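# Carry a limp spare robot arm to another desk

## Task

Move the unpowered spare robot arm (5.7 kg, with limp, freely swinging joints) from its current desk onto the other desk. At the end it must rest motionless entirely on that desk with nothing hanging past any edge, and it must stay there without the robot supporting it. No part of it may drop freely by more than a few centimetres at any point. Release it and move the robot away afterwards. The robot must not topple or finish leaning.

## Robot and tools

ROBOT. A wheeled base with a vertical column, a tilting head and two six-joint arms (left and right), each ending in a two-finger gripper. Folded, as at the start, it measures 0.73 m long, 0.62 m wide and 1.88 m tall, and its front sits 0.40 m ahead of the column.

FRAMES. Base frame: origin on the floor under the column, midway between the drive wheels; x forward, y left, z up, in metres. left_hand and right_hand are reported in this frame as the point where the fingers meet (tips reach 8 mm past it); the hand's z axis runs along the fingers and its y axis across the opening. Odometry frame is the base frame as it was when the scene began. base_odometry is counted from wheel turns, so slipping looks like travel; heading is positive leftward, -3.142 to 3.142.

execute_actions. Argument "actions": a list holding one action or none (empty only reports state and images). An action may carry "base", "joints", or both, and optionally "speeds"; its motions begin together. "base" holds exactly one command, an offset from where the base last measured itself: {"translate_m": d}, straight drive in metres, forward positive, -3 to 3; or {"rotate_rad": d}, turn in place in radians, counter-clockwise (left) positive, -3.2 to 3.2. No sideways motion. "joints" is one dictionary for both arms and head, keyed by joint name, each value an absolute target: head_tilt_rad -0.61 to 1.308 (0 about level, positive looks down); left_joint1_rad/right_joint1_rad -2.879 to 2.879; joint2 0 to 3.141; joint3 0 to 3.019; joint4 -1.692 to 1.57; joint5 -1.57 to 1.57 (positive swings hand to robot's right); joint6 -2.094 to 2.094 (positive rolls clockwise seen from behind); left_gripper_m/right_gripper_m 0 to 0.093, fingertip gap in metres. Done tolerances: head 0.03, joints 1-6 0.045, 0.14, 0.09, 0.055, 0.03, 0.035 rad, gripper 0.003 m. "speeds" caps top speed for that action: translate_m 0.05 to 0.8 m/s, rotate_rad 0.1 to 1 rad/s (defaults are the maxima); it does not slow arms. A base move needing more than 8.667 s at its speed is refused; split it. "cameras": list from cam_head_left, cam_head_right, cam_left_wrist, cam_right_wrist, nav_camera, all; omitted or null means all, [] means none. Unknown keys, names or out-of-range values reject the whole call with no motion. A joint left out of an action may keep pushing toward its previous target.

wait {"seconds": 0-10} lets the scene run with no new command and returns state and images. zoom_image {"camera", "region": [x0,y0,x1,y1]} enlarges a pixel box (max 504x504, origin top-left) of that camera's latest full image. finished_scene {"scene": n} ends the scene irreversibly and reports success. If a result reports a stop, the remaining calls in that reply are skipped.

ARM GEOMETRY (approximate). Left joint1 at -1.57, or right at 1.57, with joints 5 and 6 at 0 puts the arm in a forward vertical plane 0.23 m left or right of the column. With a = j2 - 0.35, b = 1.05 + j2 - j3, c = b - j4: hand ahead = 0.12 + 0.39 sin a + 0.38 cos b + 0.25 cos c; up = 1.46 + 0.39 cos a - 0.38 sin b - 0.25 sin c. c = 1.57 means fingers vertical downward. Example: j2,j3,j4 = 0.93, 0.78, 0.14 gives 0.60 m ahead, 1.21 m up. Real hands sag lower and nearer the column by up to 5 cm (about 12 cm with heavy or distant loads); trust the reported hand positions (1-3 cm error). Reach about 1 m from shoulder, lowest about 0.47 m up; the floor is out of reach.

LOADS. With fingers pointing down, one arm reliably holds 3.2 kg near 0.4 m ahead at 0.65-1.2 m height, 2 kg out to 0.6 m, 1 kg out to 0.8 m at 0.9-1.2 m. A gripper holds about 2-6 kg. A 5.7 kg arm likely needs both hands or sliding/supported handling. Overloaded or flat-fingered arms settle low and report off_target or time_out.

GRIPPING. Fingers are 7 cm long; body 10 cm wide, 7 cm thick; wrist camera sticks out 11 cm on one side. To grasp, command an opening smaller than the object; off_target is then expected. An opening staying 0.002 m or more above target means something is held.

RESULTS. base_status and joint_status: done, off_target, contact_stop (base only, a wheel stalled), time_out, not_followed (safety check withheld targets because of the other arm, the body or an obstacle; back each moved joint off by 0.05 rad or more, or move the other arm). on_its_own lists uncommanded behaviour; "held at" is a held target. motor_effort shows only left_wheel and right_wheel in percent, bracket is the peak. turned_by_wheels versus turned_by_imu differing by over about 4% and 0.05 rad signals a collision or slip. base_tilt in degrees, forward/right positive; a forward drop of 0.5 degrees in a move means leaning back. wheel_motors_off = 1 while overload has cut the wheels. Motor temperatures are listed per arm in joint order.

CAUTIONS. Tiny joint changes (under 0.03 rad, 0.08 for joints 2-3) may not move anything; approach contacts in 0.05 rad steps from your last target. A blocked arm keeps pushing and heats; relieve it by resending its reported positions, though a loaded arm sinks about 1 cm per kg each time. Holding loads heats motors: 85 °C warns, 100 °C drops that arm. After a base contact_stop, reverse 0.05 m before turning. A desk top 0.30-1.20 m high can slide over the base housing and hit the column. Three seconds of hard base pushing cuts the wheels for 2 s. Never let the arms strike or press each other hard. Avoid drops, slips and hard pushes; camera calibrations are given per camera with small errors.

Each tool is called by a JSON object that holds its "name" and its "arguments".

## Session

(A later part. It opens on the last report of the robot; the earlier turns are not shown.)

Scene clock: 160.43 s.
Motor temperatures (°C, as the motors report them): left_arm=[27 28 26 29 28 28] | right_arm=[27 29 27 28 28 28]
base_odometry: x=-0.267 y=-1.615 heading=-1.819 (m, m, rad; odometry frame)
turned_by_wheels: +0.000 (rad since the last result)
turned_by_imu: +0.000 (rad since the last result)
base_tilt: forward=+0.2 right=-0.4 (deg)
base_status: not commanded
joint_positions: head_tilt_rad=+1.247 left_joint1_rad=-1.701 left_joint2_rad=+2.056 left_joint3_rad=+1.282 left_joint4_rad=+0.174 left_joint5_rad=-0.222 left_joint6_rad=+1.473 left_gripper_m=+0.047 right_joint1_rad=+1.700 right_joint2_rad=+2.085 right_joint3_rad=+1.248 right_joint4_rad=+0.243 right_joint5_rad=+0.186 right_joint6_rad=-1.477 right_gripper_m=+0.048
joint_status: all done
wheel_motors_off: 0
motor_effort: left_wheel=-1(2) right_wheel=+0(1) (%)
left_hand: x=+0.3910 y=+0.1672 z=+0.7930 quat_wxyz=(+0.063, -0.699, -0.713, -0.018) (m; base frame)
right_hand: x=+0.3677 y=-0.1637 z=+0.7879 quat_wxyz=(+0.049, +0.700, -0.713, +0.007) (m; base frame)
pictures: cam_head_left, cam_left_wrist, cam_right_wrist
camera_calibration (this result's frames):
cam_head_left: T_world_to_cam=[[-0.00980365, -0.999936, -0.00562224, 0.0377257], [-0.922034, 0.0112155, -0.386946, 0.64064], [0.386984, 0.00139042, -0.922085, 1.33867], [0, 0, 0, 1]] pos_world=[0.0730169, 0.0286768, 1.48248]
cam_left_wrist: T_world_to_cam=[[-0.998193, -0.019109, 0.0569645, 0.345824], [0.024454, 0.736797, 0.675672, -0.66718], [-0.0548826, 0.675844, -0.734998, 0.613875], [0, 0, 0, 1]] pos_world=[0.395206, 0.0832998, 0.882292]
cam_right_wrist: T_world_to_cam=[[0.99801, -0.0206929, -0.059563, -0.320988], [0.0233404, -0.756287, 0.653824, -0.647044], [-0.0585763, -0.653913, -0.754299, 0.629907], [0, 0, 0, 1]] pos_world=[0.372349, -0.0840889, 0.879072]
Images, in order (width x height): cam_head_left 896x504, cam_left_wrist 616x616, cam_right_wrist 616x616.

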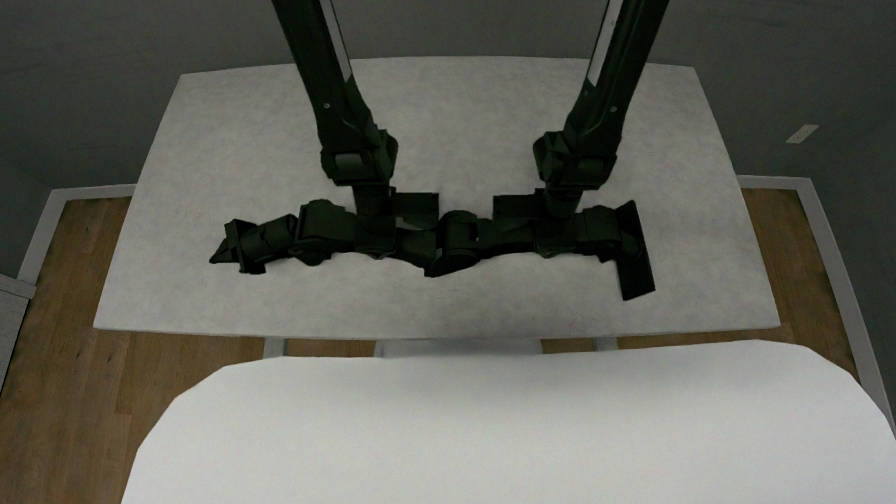

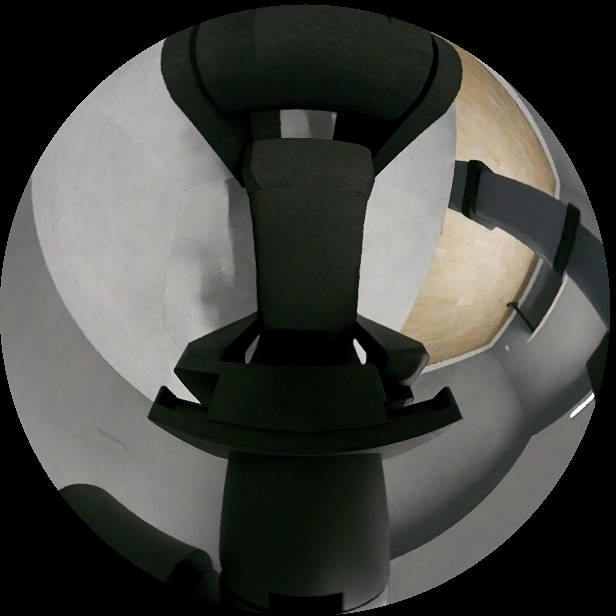

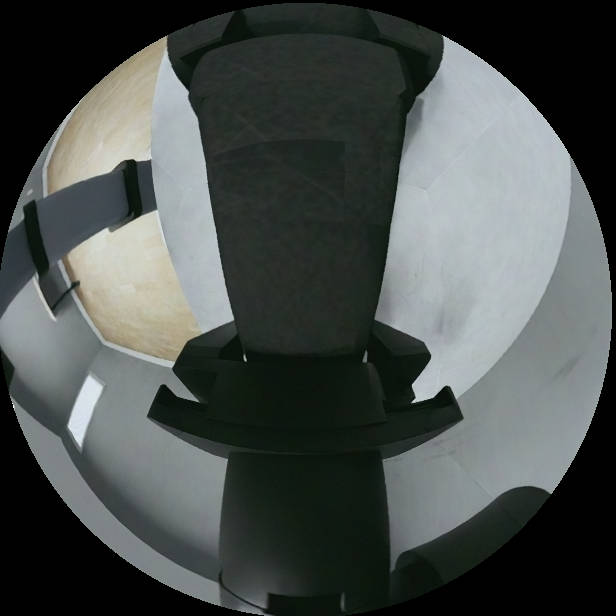

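{"name": "execute_actions", "arguments": {"actions": [{"joints":{"left_joint2_rad":1.88,"left_joint3_rad":1.2,"right_joint2_rad":1.89,"right_joint3_rad":1.16}}], "cameras": ["cam_head_left","cam_left_wrist","cam_right_wrist"]}}

Scene clock: 163.60 s.
Motor temperatures (°C, as the motors report them): left_arm=[27 29 26 29 28 28] | right_arm=[27 29 27 28 28 28]
base_odometry: x=-0.267 y=-1.615 heading=-1.819 (m, m, rad; odometry frame)
turned_by_wheels: +0.000 (rad since the last result)
turned_by_imu: +0.000 (rad since the last result)
base_tilt: forward=+0.2 right=-0.4 (deg)
base_status: not commanded
joint_positions: head_tilt_rad=+1.247 left_joint1_rad=-1.697 left_joint2_rad=+1.958 left_joint3_rad=+1.232 left_joint4_rad=+0.170 left_joint5_rad=-0.202 left_joint6_rad=+1.486 left_gripper_m=+0.047 right_joint1_rad=+1.704 right_joint2_rad=+1.980 right_joint3_rad=+1.193 right_joint4_rad=+0.234 right_joint5_rad=+0.184 right_joint6_rad=-1.477 right_gripper_m=+0.048
joint_status: all done
wheel_motors_off: 0
motor_effort: left_wheel=-1(2) right_wheel=+0(2) (%)
left_hand: x=+0.4232 y=+0.1679 z=+0.8253 quat_wxyz=(+0.041, -0.700, -0.712, -0.026) (m; base frame)
right_hand: x=+0.4001 y=-0.1625 z=+0.8219 quat_wxyz=(+0.032, +0.698, -0.715, +0.018) (m; base frame)
pictures: cam_head_left, cam_left_wrist, cam_right_wrist
camera_calibration (this result's frames):
cam_head_left: T_world_to_cam=[[-0.00980365, -0.999936, -0.00562224, 0.0377257], [-0.922034, 0.0112155, -0.386946, 0.64064], [0.386984, 0.00139042, -0.922085, 1.33867], [0, 0, 0, 1]] pos_world=[0.0730169, 0.0286768, 1.48248]
cam_left_wrist: T_world_to_cam=[[-0.99979, -0.0135738, 0.015384, 0.410214], [-0.0000125374, 0.75025, 0.661155, -0.670253], [-0.0205163, 0.661015, -0.750092, 0.639358], [0, 0, 0, 1]] pos_world=[0.423236, 0.0858001, 0.916407]
cam_right_wrist: T_world_to_cam=[[0.999521, -0.0238864, -0.0196978, -0.385141], [-0.00539742, -0.760912, 0.648833, -0.654293], [-0.0304866, -0.648415, -0.760676, 0.653164], [0, 0, 0, 1]] pos_world=[0.401338, -0.0835367, 0.913787]
Images, in order (width x height): cam_head_left 896x504, cam_left_wrist 616x616, cam_right_wrist 616x616.

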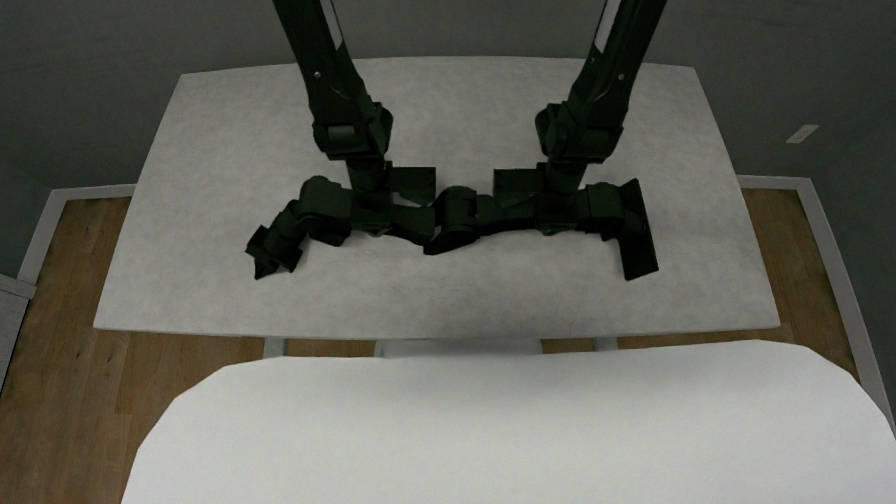

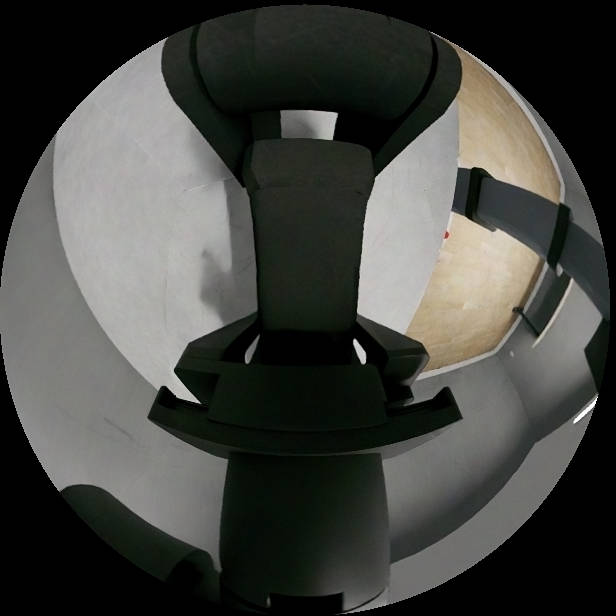

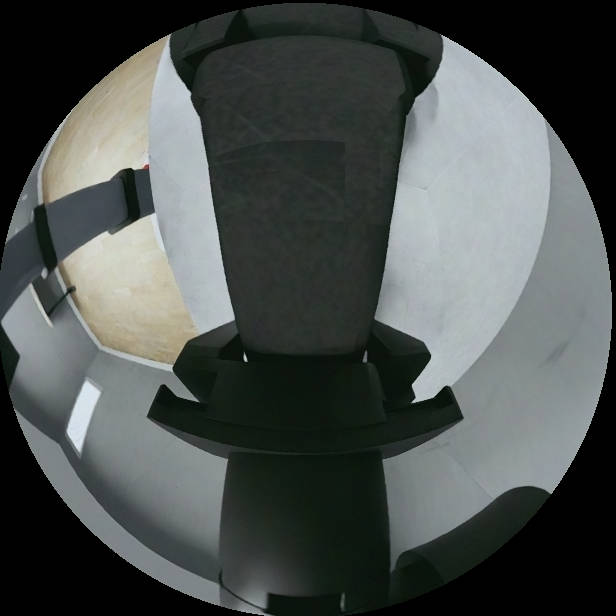

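{"name": "execute_actions", "arguments": {"actions": [{"joints":{"left_joint2_rad":1.78,"left_joint3_rad":1.13,"right_joint2_rad":1.79,"right_joint3_rad":1.09}}], "cameras": ["cam_head_left"]}}

{"name": "execute_actions", "arguments": {"actions": [{"joints":{"left_joint2_rad":1.68,"left_joint3_rad":1.05,"right_joint2_rad":1.69,"right_joint3_rad":1.01}}], "cameras": ["cam_head_left","cam_left_wrist","cam_right_wrist","nav_camera"]}}

Scene clock: 168.63 s.
Motor temperatures (°C, as the motors report them): left_arm=[27 30 27 29 29 28] | right_arm=[27 30 28 28 28 28]
base_odometry: x=-0.267 y=-1.615 heading=-1.819 (m, m, rad; odometry frame)
turned_by_wheels: +0.000 (rad since the last result)
turned_by_imu: +0.000 (rad since the last result)
base_tilt: forward=+0.1 right=-0.3 (deg)
base_status: not commanded
joint_positions: head_tilt_rad=+1.247 left_joint1_rad=-1.698 left_joint2_rad=+1.875 left_joint3_rad=+1.165 left_joint4_rad=+0.170 left_joint5_rad=-0.198 left_joint6_rad=+1.489 left_gripper_m=+0.047 right_joint1_rad=+1.710 right_joint2_rad=+1.892 right_joint3_rad=+1.120 right_joint4_rad=+0.234 right_joint5_rad=+0.181 right_joint6_rad=-1.477 right_gripper_m=+0.048
joint_status: all done
wheel_motors_off: 0
motor_effort: left_wheel=-1(2) right_wheel=+0(1) (%)
left_hand: x=+0.4334 y=+0.1696 z=+0.8558 quat_wxyz=(+0.033, -0.701, -0.712, -0.029) (m; base frame)
right_hand: x=+0.4097 y=-0.1609 z=+0.8546 quat_wxyz=(+0.024, +0.699, -0.715, +0.020) (m; base frame)
pictures: cam_head_left
camera_calibration (this result's frames):
cam_head_left: T_world_to_cam=[[-0.00980365, -0.999936, -0.00562224, 0.0377257], [-0.922034, 0.0112155, -0.386945, 0.64064], [0.386984, 0.00139042, -0.922085, 1.33867], [0, 0, 0, 1]] pos_world=[0.0730169, 0.0286768, 1.48248]
Images, in order (width x height): cam_head_left 896x504.

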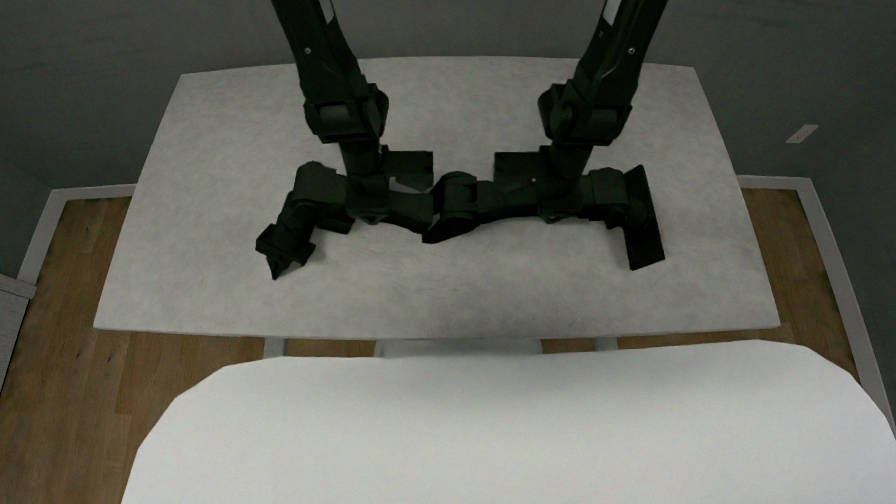

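Scene clock: 169.53 s.
Motor temperatures (°C, as the motors report them): left_arm=[27 30 27 29 29 28] | right_arm=[27 31 28 28 29 28]
base_odometry: x=-0.267 y=-1.615 heading=-1.819 (m, m, rad; odometry frame)
turned_by_wheels: +0.000 (rad since the last result)
turned_by_imu: +0.000 (rad since the last result)
base_tilt: forward=+0.2 right=-0.3 (deg)
base_status: not commanded
joint_positions: head_tilt_rad=+1.247 left_joint1_rad=-1.702 left_joint2_rad=+1.786 left_joint3_rad=+1.087 left_joint4_rad=+0.170 left_joint5_rad=-0.178 left_joint6_rad=+1.489 left_gripper_m=+0.047 right_joint1_rad=+1.711 right_joint2_rad=+1.794 right_joint3_rad=+1.033 right_joint4_rad=+0.233 right_joint5_rad=+0.176 right_joint6_rad=-1.480 right_gripper_m=+0.048
joint_status: all done
wheel_motors_off: 0
motor_effort: left_wheel=-1(2) right_wheel=+0(1) (%)
left_hand: x=+0.4366 y=+0.1666 z=+0.8888 quat_wxyz=(+0.021, -0.701, -0.712, -0.024) (m; base frame)
right_hand: x=+0.4139 y=-0.1633 z=+0.8908 quat_wxyz=(+0.018, +0.699, -0.714, +0.021) (m; base frame)
pictures: cam_head_left, cam_left_wrist, cam_right_wrist, nav_camera
camera_calibration (this result's frames):
cam_head_left: T_world_to_cam=[[-0.00980365, -0.999936, -0.00562224, 0.0377257], [-0.922034, 0.0112155, -0.386945, 0.64064], [0.386984, 0.00139042, -0.922085, 1.33867], [0, 0, 0, 1]] pos_world=[0.0730169, 0.0286768, 1.48248]
cam_left_wrist: T_world_to_cam=[[-0.999902, -0.010905, -0.00883055, 0.44366], [-0.0140311, 0.770018, 0.637868, -0.687646], [-0.000156244, 0.637929, -0.770095, 0.700851], [0, 0, 0, 1]] pos_world=[0.434078, 0.0872446, 0.982267]
cam_right_wrist: T_world_to_cam=[[0.999786, -0.0202095, 0.00447579, -0.418732], [-0.018442, -0.771498, 0.635965, -0.684376], [-0.00939947, -0.635911, -0.771705, 0.708606], [0, 0, 0, 1]] pos_world=[0.412681, -0.0858464, 0.983948]
Images, in order (width x height): cam_head_left 896x504, cam_left_wrist 616x616, cam_right_wrist 616x616, nav_camera 896x504.

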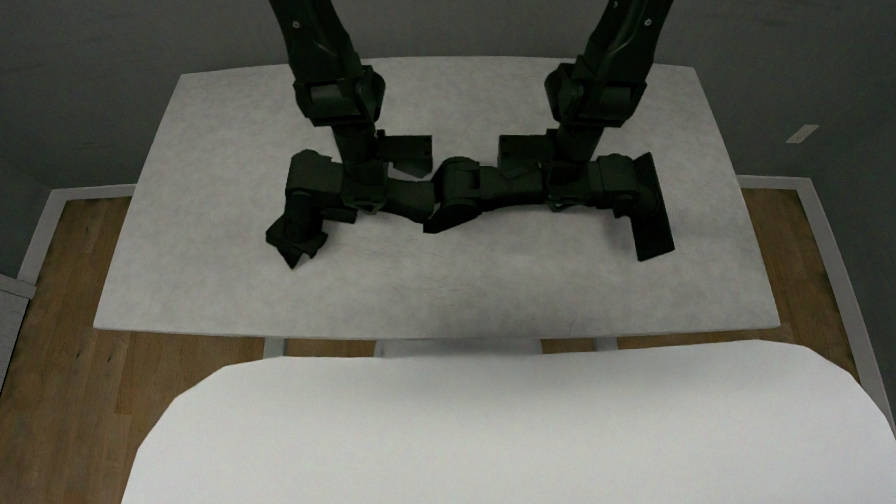

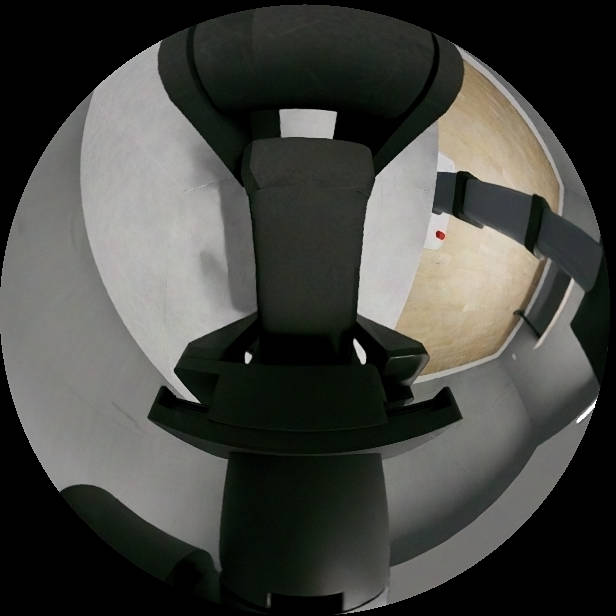

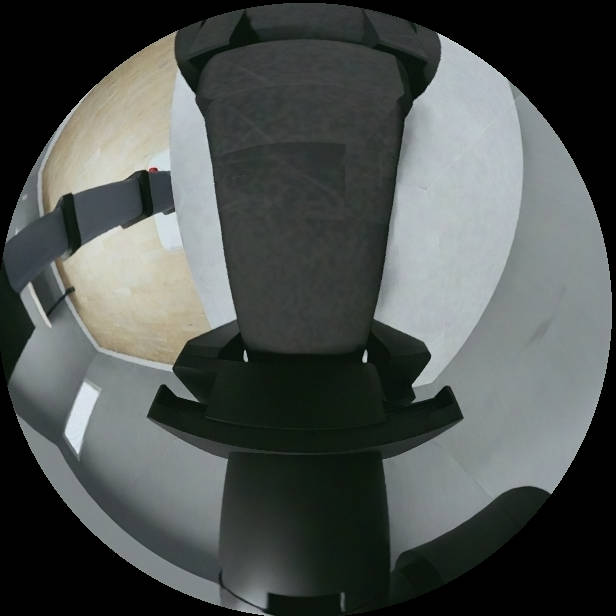

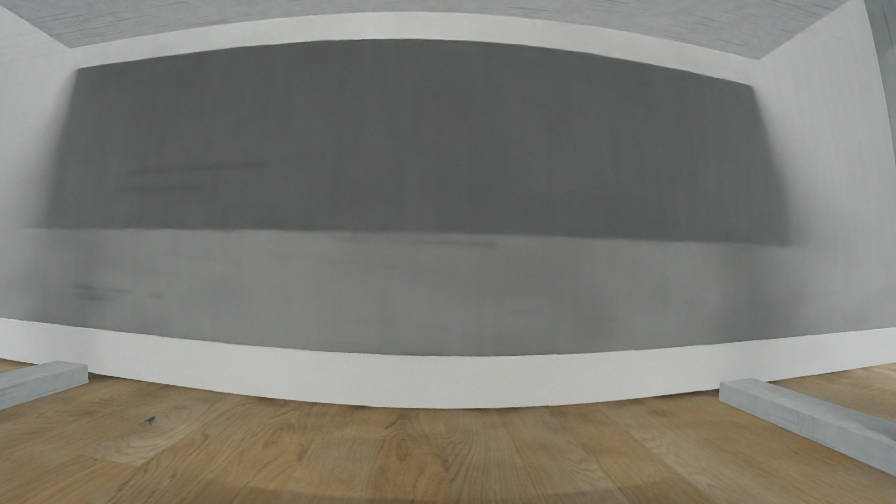

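{"name": "execute_actions", "arguments": {"actions": [{"joints":{"left_joint2_rad":1.57,"left_joint3_rad":0.95,"right_joint2_rad":1.58,"right_joint3_rad":0.91}}], "cameras": ["cam_head_left"]}}

{"name": "execute_actions", "arguments": {"actions": [{"joints":{"left_joint2_rad":1.46,"left_joint3_rad":0.85,"right_joint2_rad":1.47,"right_joint3_rad":0.81,"left_joint4_rad":0.12,"right_joint4_rad":0.18}}], "cameras": ["cam_head_left"]}}

Scene clock: 174.00 s.
Motor temperatures (°C, as the motors report them): left_arm=[27 31 27 29 30 28] | right_arm=[27 32 28 28 29 28]
base_odometry: x=-0.267 y=-1.615 heading=-1.819 (m, m, rad; odometry frame)
turned_by_wheels: +0.000 (rad since the last result)
turned_by_imu: +0.000 (rad since the last result)
base_tilt: forward=+0.2 right=-0.4 (deg)
base_status: not commanded
joint_positions: head_tilt_rad=+1.247 left_joint1_rad=-1.712 left_joint2_rad=+1.680 left_joint3_rad=+0.990 left_joint4_rad=+0.170 left_joint5_rad=-0.171 left_joint6_rad=+1.494 left_gripper_m=+0.047 right_joint1_rad=+1.715 right_joint2_rad=+1.680 right_joint3_rad=+0.930 right_joint4_rad=+0.229 right_joint5_rad=+0.171 right_joint6_rad=-1.475 right_gripper_m=+0.048
joint_status: all done
wheel_motors_off: 0
motor_effort: left_wheel=-1(2) right_wheel=+0(2) (%)
left_hand: x=+0.4348 y=+0.1641 z=+0.9285 quat_wxyz=(+0.013, -0.704, -0.709, -0.021) (m; base frame)
right_hand: x=+0.4118 y=-0.1653 z=+0.9327 quat_wxyz=(+0.012, +0.698, -0.716, +0.020) (m; base frame)
pictures: cam_head_left
camera_calibration (this result's frames):
cam_head_left: T_world_to_cam=[[-0.00980365, -0.999936, -0.00562224, 0.0377257], [-0.922034, 0.0112155, -0.386945, 0.64064], [0.386984, 0.00139042, -0.922086, 1.33867], [0, 0, 0, 1]] pos_world=[0.0730169, 0.0286768, 1.48248]
Images, in order (width x height): cam_head_left 896x504.

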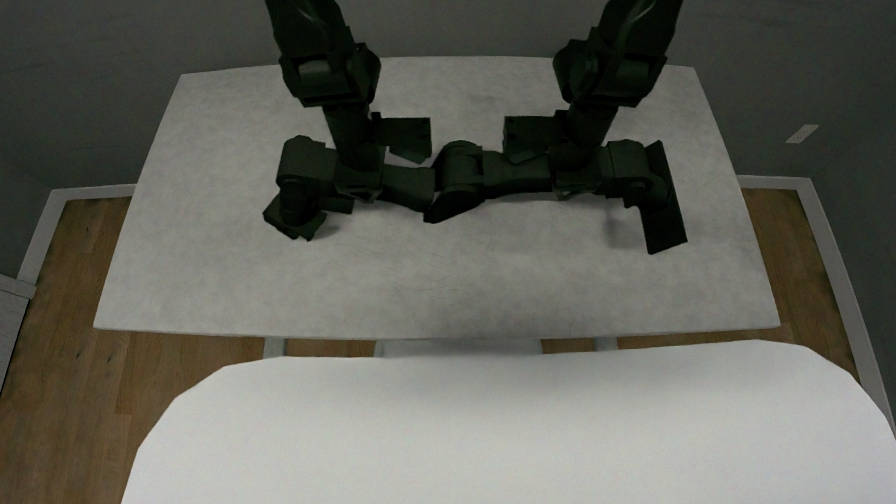

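Scene clock: 175.30 s.
Motor temperatures (°C, as the motors report them): left_arm=[27 31 27 29 30 28] | right_arm=[27 32 28 28 29 28]
base_odometry: x=-0.267 y=-1.615 heading=-1.819 (m, m, rad; odometry frame)
turned_by_wheels: +0.000 (rad since the last result)
turned_by_imu: +0.000 (rad since the last result)
base_tilt: forward=+0.3 right=-0.4 (deg)
base_status: not commanded
joint_positions: head_tilt_rad=+1.247 left_joint1_rad=-1.718 left_joint2_rad=+1.569 left_joint3_rad=+0.883 left_joint4_rad=+0.149 left_joint5_rad=-0.166 left_joint6_rad=+1.491 left_gripper_m=+0.047 right_joint1_rad=+1.725 right_joint2_rad=+1.561 right_joint3_rad=+0.832 right_joint4_rad=+0.179 right_joint5_rad=+0.165 right_joint6_rad=-1.471 right_gripper_m=+0.048
joint_status: all done
wheel_motors_off: 0
motor_effort: left_wheel=+0(2) right_wheel=+1(1) (%)
left_hand: x=+0.4195 y=+0.1653 z=+0.9690 quat_wxyz=(+0.016, -0.705, -0.709, -0.012) (m; base frame)
right_hand: x=+0.3989 y=-0.1642 z=+0.9751 quat_wxyz=(+0.018, +0.700, -0.714, +0.005) (m; base frame)
pictures: cam_head_left
camera_calibration (this result's frames):
cam_head_left: T_world_to_cam=[[-0.00980365, -0.999936, -0.00562224, 0.0377257], [-0.922035, 0.0112155, -0.386945, 0.64064], [0.386984, 0.00139042, -0.922086, 1.33867], [0, 0, 0, 1]] pos_world=[0.0730169, 0.0286768, 1.48248]
Images, in order (width x height): cam_head_left 896x504.

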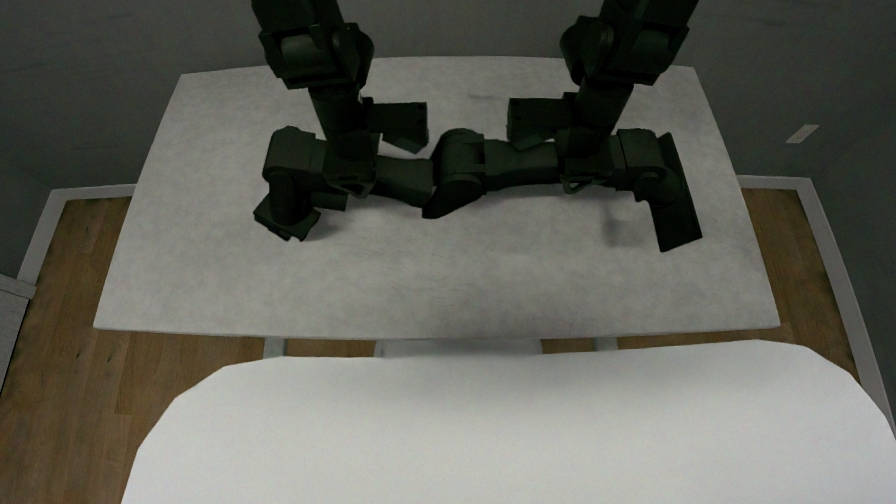

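{"name": "execute_actions", "arguments": {"actions": [{"joints":{"left_joint2_rad":1.35,"left_joint3_rad":0.77,"right_joint2_rad":1.36,"right_joint3_rad":0.73,"left_joint4_rad":0.09,"right_joint4_rad":0.15}}], "cameras": []}}

{"name": "execute_actions", "arguments": {"actions": [{"base":{"translate_m":-0.75},"speeds":{"translate_m":0.2},"joints":{"head_tilt_rad":0.9}}]}}

Scene clock: 179.10 s.
Motor temperatures (°C, as the motors report them): left_arm=[27 31 27 29 31 28] | right_arm=[27 32 28 28 30 28]
base_odometry: x=-0.267 y=-1.615 heading=-1.819 (m, m, rad; odometry frame)
turned_by_wheels: +0.000 (rad since the last result)
turned_by_imu: +0.000 (rad since the last result)
base_tilt: forward=+0.2 right=-0.4 (deg)
base_status: not commanded
joint_positions: head_tilt_rad=+1.247 left_joint1_rad=-1.727 left_joint2_rad=+1.459 left_joint3_rad=+0.806 left_joint4_rad=+0.122 left_joint5_rad=-0.164 left_joint6_rad=+1.489 left_gripper_m=+0.047 right_joint1_rad=+1.735 right_joint2_rad=+1.450 right_joint3_rad=+0.754 right_joint4_rad=+0.150 right_joint5_rad=+0.160 right_joint6_rad=-1.466 right_gripper_m=+0.048
joint_status: all done
wheel_motors_off: 0
motor_effort: left_wheel=-1(2) right_wheel=+0(1) (%)
left_hand: x=+0.4163 y=+0.1651 z=+1.0061 quat_wxyz=(+0.010, -0.706, -0.708, -0.010) (m; base frame)
right_hand: x=+0.3955 y=-0.1637 z=+1.0119 quat_wxyz=(+0.012, +0.700, -0.714, +0.002) (m; base frame)
pictures: none
No camera images: the call's "cameras" was empty. Leave "cameras" out to get every camera's image.

Scene clock: 183.73 s.
Motor temperatures (°C, as the motors report them): left_arm=[27 32 27 29 32 28] | right_arm=[27 32 28 28 31 28]
base_odometry: x=-0.082 y=-0.888 heading=-1.820 (m, m, rad; odometry frame)
turned_by_wheels: -0.001 (rad since the last result)
turned_by_imu: +0.002 (rad since the last result)
base_tilt: forward=+0.1 right=-0.4 (deg)
base_status: done
joint_positions: head_tilt_rad=+0.915 left_joint1_rad=-1.727 left_joint2_rad=+1.458 left_joint3_rad=+0.798 left_joint4_rad=+0.116 left_joint5_rad=-0.164 left_joint6_rad=+1.487 left_gripper_m=+0.047 right_joint1_rad=+1.736 right_joint2_rad=+1.450 right_joint3_rad=+0.748 right_joint4_rad=+0.146 right_joint5_rad=+0.160 right_joint6_rad=-1.463 right_gripper_m=+0.048
joint_status: all done
wheel_motors_off: 0
motor_effort: left_wheel=-1(36) right_wheel=+1(36) (%)
left_hand: x=+0.4107 y=+0.1655 z=+1.0069 quat_wxyz=(+0.015, -0.706, -0.708, -0.006) (m; base frame)
right_hand: x=+0.3903 y=-0.1633 z=+1.0125 quat_wxyz=(+0.016, +0.700, -0.714, -0.002) (m; base frame)
pictures: cam_head_left, cam_head_right, cam_left_wrist, cam_right_wrist, nav_camera
camera_calibration (this result's frames):
cam_head_left: T_world_to_cam=[[-0.00743031, -0.999936, -0.00851537, 0.0420624], [-0.745135, 0.0112155, -0.66682, 1.0628], [0.666873, 0.00139042, -0.74517, 1.05223], [0, 0, 0, 1]] pos_world=[0.090539, 0.0286768, 1.49315]
cam_head_right: T_world_to_cam=[[-0.0180537, -0.999825, -0.00491618, -0.0321958], [-0.73915, 0.0166576, -0.673335, 1.06704], [0.673299, -0.00852243, -0.739321, 1.03795], [0, 0, 0, 1]] pos_world=[0.0892751, -0.0411187, 1.4857]
cam_left_wrist: T_world_to_cam=[[-0.999972, 0.000965587, 0.00737132, 0.400593], [0.00526866, 0.791582, 0.61104, -0.746988], [-0.00524499, 0.611062, -0.791565, 0.820663], [0, 0, 0, 1]] pos_world=[0.408822, 0.0894393, 1.1031]
cam_right_wrist: T_world_to_cam=[[0.999491, -0.0201432, -0.024746, -0.365908], [-0.000915705, -0.793333, 0.608787, -0.745114], [-0.0318947, -0.608454, -0.792948, 0.837008], [0, 0, 0, 1]] pos_world=[0.391735, -0.0892136, 1.10826]
Images, in order (width x height): cam_head_left 896x504, cam_head_right 896x504, cam_left_wrist 616x616, cam_right_wrist 616x616, nav_camera 896x504.

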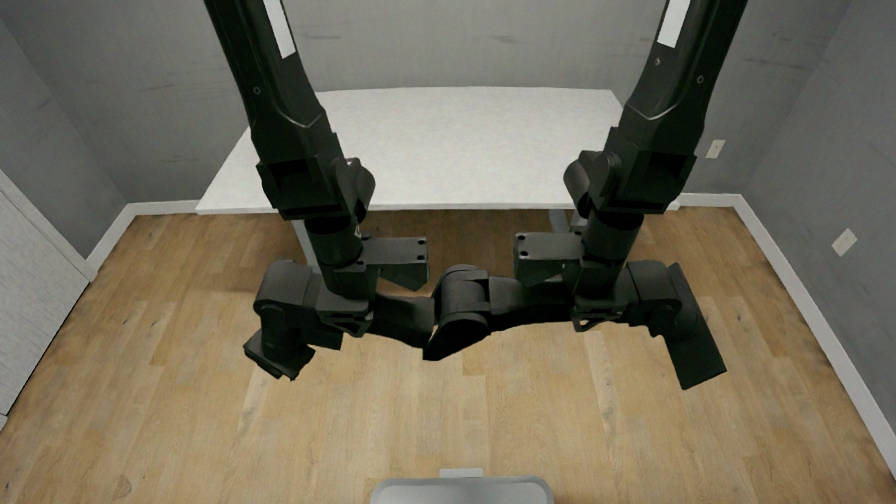

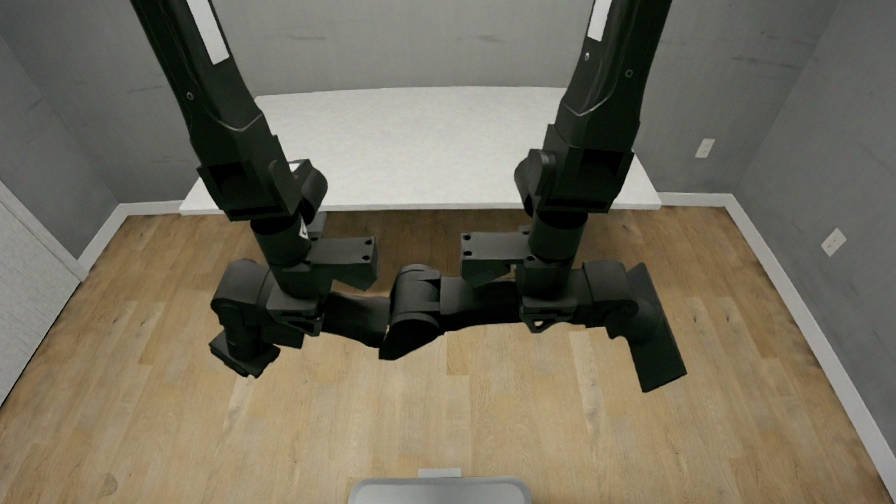

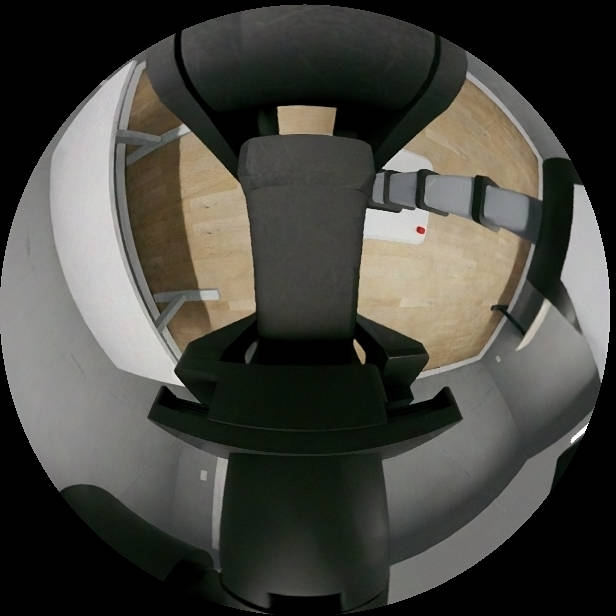

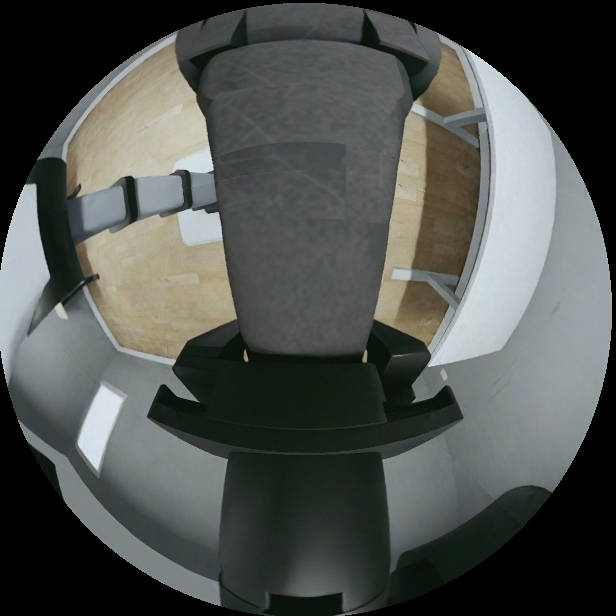

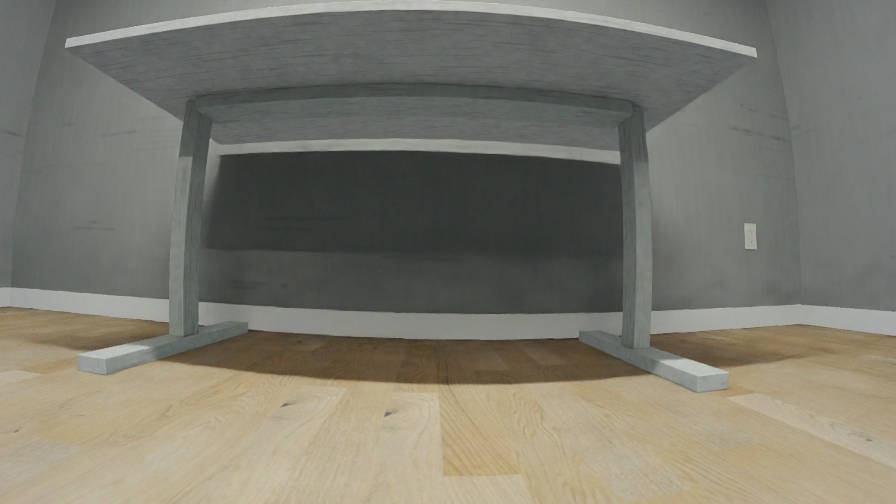

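{"name": "execute_actions", "arguments": {"actions": [{"base":{"rotate_rad":2.81},"speeds":{"rotate_rad":0.4},"joints":{"head_tilt_rad":0.6}}], "cameras": ["cam_head_left","nav_camera"]}}

Scene clock: 199.87 s.
Motor temperatures (°C, as the motors report them): left_arm=[27 33 27 29 34 28] | right_arm=[27 33 27 28 33 28]
base_odometry: x=-0.082 y=-0.888 heading=+0.989 (m, m, rad; odometry frame)
turned_by_wheels: +2.810 (rad since the last result)
turned_by_imu: +2.841 (rad since the last result)
base_tilt: forward=+0.2 right=-0.4 (deg)
base_status: done
joint_positions: head_tilt_rad=+0.618 left_joint1_rad=-1.729 left_joint2_rad=+1.458 left_joint3_rad=+0.799 left_joint4_rad=+0.116 left_joint5_rad=-0.165 left_joint6_rad=+1.486 left_gripper_m=+0.047 right_joint1_rad=+1.735 right_joint2_rad=+1.450 right_joint3_rad=+0.748 right_joint4_rad=+0.146 right_joint5_rad=+0.161 right_joint6_rad=-1.464 right_gripper_m=+0.048
joint_status: all done
wheel_motors_off: 0
motor_effort: left_wheel=+0(35) right_wheel=+2(44) (%)
left_hand: x=+0.4114 y=+0.1646 z=+1.0069 quat_wxyz=(+0.014, -0.706, -0.708, -0.006) (m; base frame)
right_hand: x=+0.3903 y=-0.1640 z=+1.0124 quat_wxyz=(+0.016, +0.700, -0.714, -0.001) (m; base frame)
pictures: cam_head_left, nav_camera
camera_calibration (this result's frames):
cam_head_left: T_world_to_cam=[[-0.00461169, -0.999936, -0.0103176, 0.044697], [-0.51726, 0.0112155, -0.855755, 1.34237], [0.855816, 0.00139042, -0.517279, 0.69183], [0, 0, 0, 1]] pos_world=[0.10248, 0.0286768, 1.50707]
Images, in order (width x height): cam_head_left 896x504, nav_camera 896x504.

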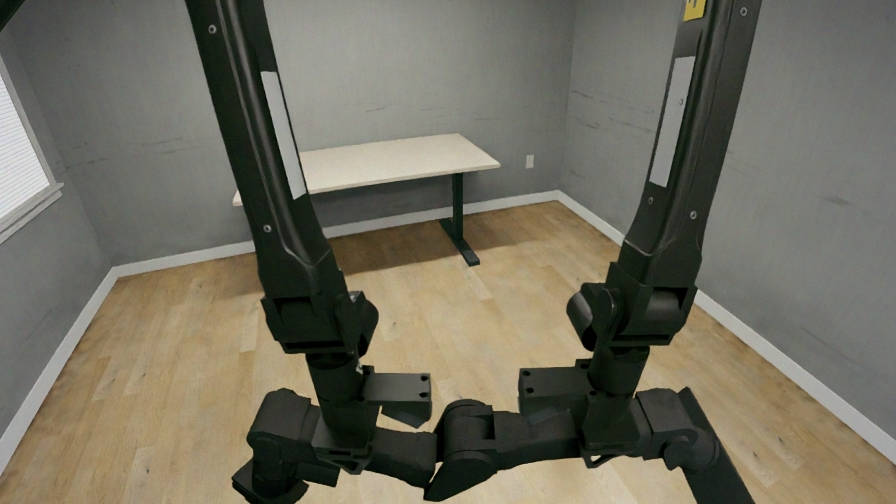

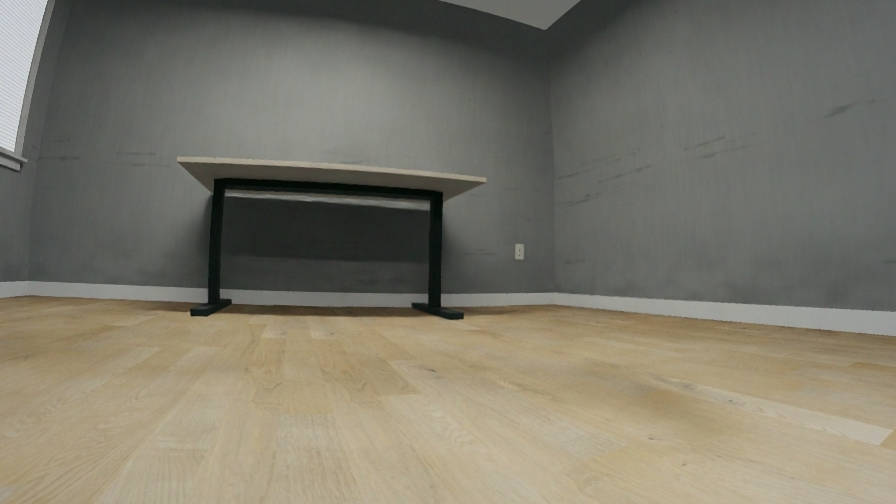

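{"name": "execute_actions", "arguments": {"actions": [{"base":{"translate_m":1.03},"speeds":{"translate_m":0.3}}], "cameras": []}}

{"name": "execute_actions", "arguments": {"actions": [{"base":{"rotate_rad":0.32},"speeds":{"rotate_rad":0.3}}], "cameras": ["cam_head_left","nav_camera"]}}

Scene clock: 213.67 s.
Motor temperatures (°C, as the motors report them): left_arm=[27 33 27 29 35 28] | right_arm=[28 34 27 28 34 28]
base_odometry: x=+0.483 y=-0.027 heading=+0.990 (m, m, rad; odometry frame)
turned_by_wheels: +0.001 (rad since the last result)
turned_by_imu: -0.003 (rad since the last result)
base_tilt: forward=+0.2 right=-0.3 (deg)
base_status: done
joint_positions: head_tilt_rad=+0.617 left_joint1_rad=-1.729 left_joint2_rad=+1.458 left_joint3_rad=+0.809 left_joint4_rad=+0.115 left_joint5_rad=-0.166 left_joint6_rad=+1.488 left_gripper_m=+0.047 right_joint1_rad=+1.733 right_joint2_rad=+1.449 right_joint3_rad=+0.757 right_joint4_rad=+0.146 right_joint5_rad=+0.161 right_joint6_rad=-1.466 right_gripper_m=+0.048
joint_status: not commanded
wheel_motors_off: 0
motor_effort: left_wheel=+2(50) right_wheel=-1(52) (%)
left_hand: x=+0.4173 y=+0.1642 z=+1.0066 quat_wxyz=(+0.011, -0.706, -0.708, -0.010) (m; base frame)
right_hand: x=+0.3963 y=-0.1643 z=+1.0118 quat_wxyz=(+0.013, +0.700, -0.714, +0.003) (m; base frame)
pictures: none
No camera images: the call's "cameras" was empty. Leave "cameras" out to get every camera's image.

Scene clock: 215.40 s.
Motor temperatures (°C, as the motors report them): left_arm=[27 33 27 29 35 28] | right_arm=[28 34 27 28 35 28]
base_odometry: x=+0.483 y=-0.027 heading=+1.310 (m, m, rad; odometry frame)
turned_by_wheels: +0.319 (rad since the last result)
turned_by_imu: +0.320 (rad since the last result)
base_tilt: forward=+0.1 right=-0.4 (deg)
base_status: done
joint_positions: head_tilt_rad=+0.617 left_joint1_rad=-1.729 left_joint2_rad=+1.458 left_joint3_rad=+0.809 left_joint4_rad=+0.115 left_joint5_rad=-0.166 left_joint6_rad=+1.489 left_gripper_m=+0.047 right_joint1_rad=+1.733 right_joint2_rad=+1.449 right_joint3_rad=+0.756 right_joint4_rad=+0.146 right_joint5_rad=+0.161 right_joint6_rad=-1.464 right_gripper_m=+0.048
joint_status: not commanded
wheel_motors_off: 0
motor_effort: left_wheel=-2(42) right_wheel=+0(40) (%)
left_hand: x=+0.4171 y=+0.1642 z=+1.0066 quat_wxyz=(+0.011, -0.707, -0.707, -0.009) (m; base frame)
right_hand: x=+0.3956 y=-0.1644 z=+1.0119 quat_wxyz=(+0.013, +0.699, -0.715, +0.002) (m; base frame)
pictures: cam_head_left, nav_camera
camera_calibration (this result's frames):
cam_head_left: T_world_to_cam=[[-0.00460503, -0.999936, -0.0103206, 0.0447012], [-0.516708, 0.0112155, -0.856089, 1.34285], [0.85615, 0.00139042, -0.516726, 0.690963], [0, 0, 0, 1]] pos_world=[0.102501, 0.0286768, 1.5071]
Images, in order (width x height): cam_head_left 896x504, nav_camera 896x504.

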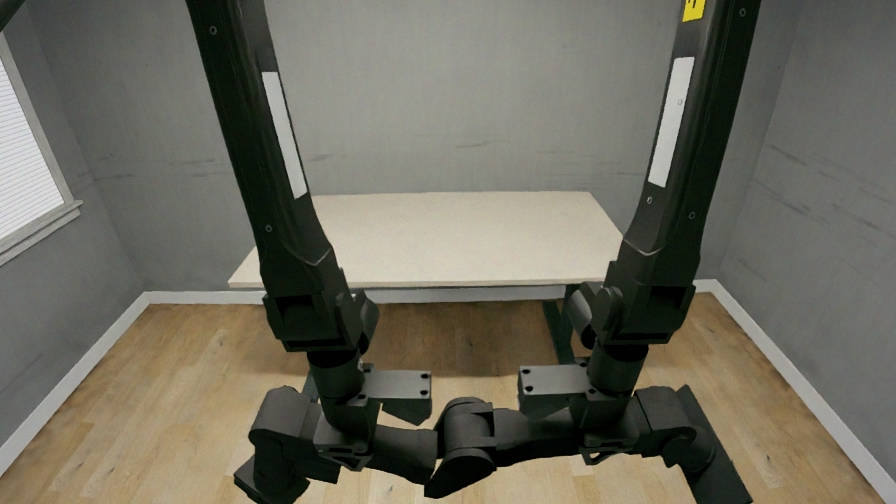

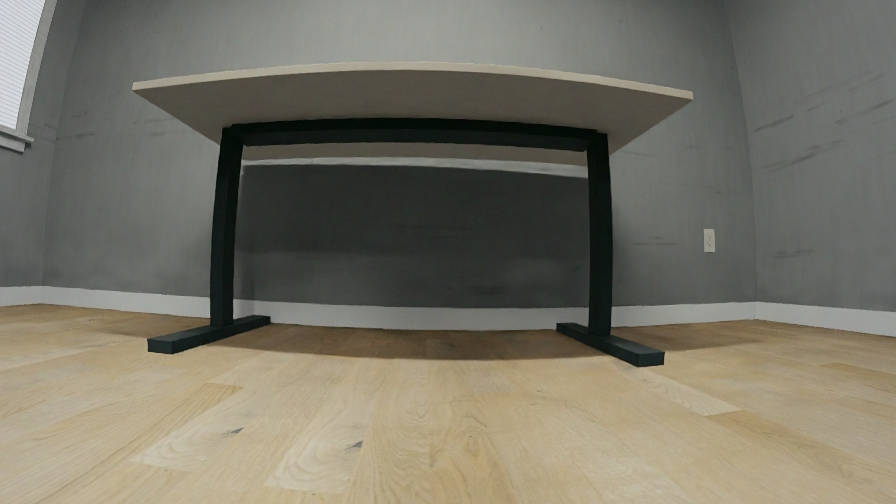

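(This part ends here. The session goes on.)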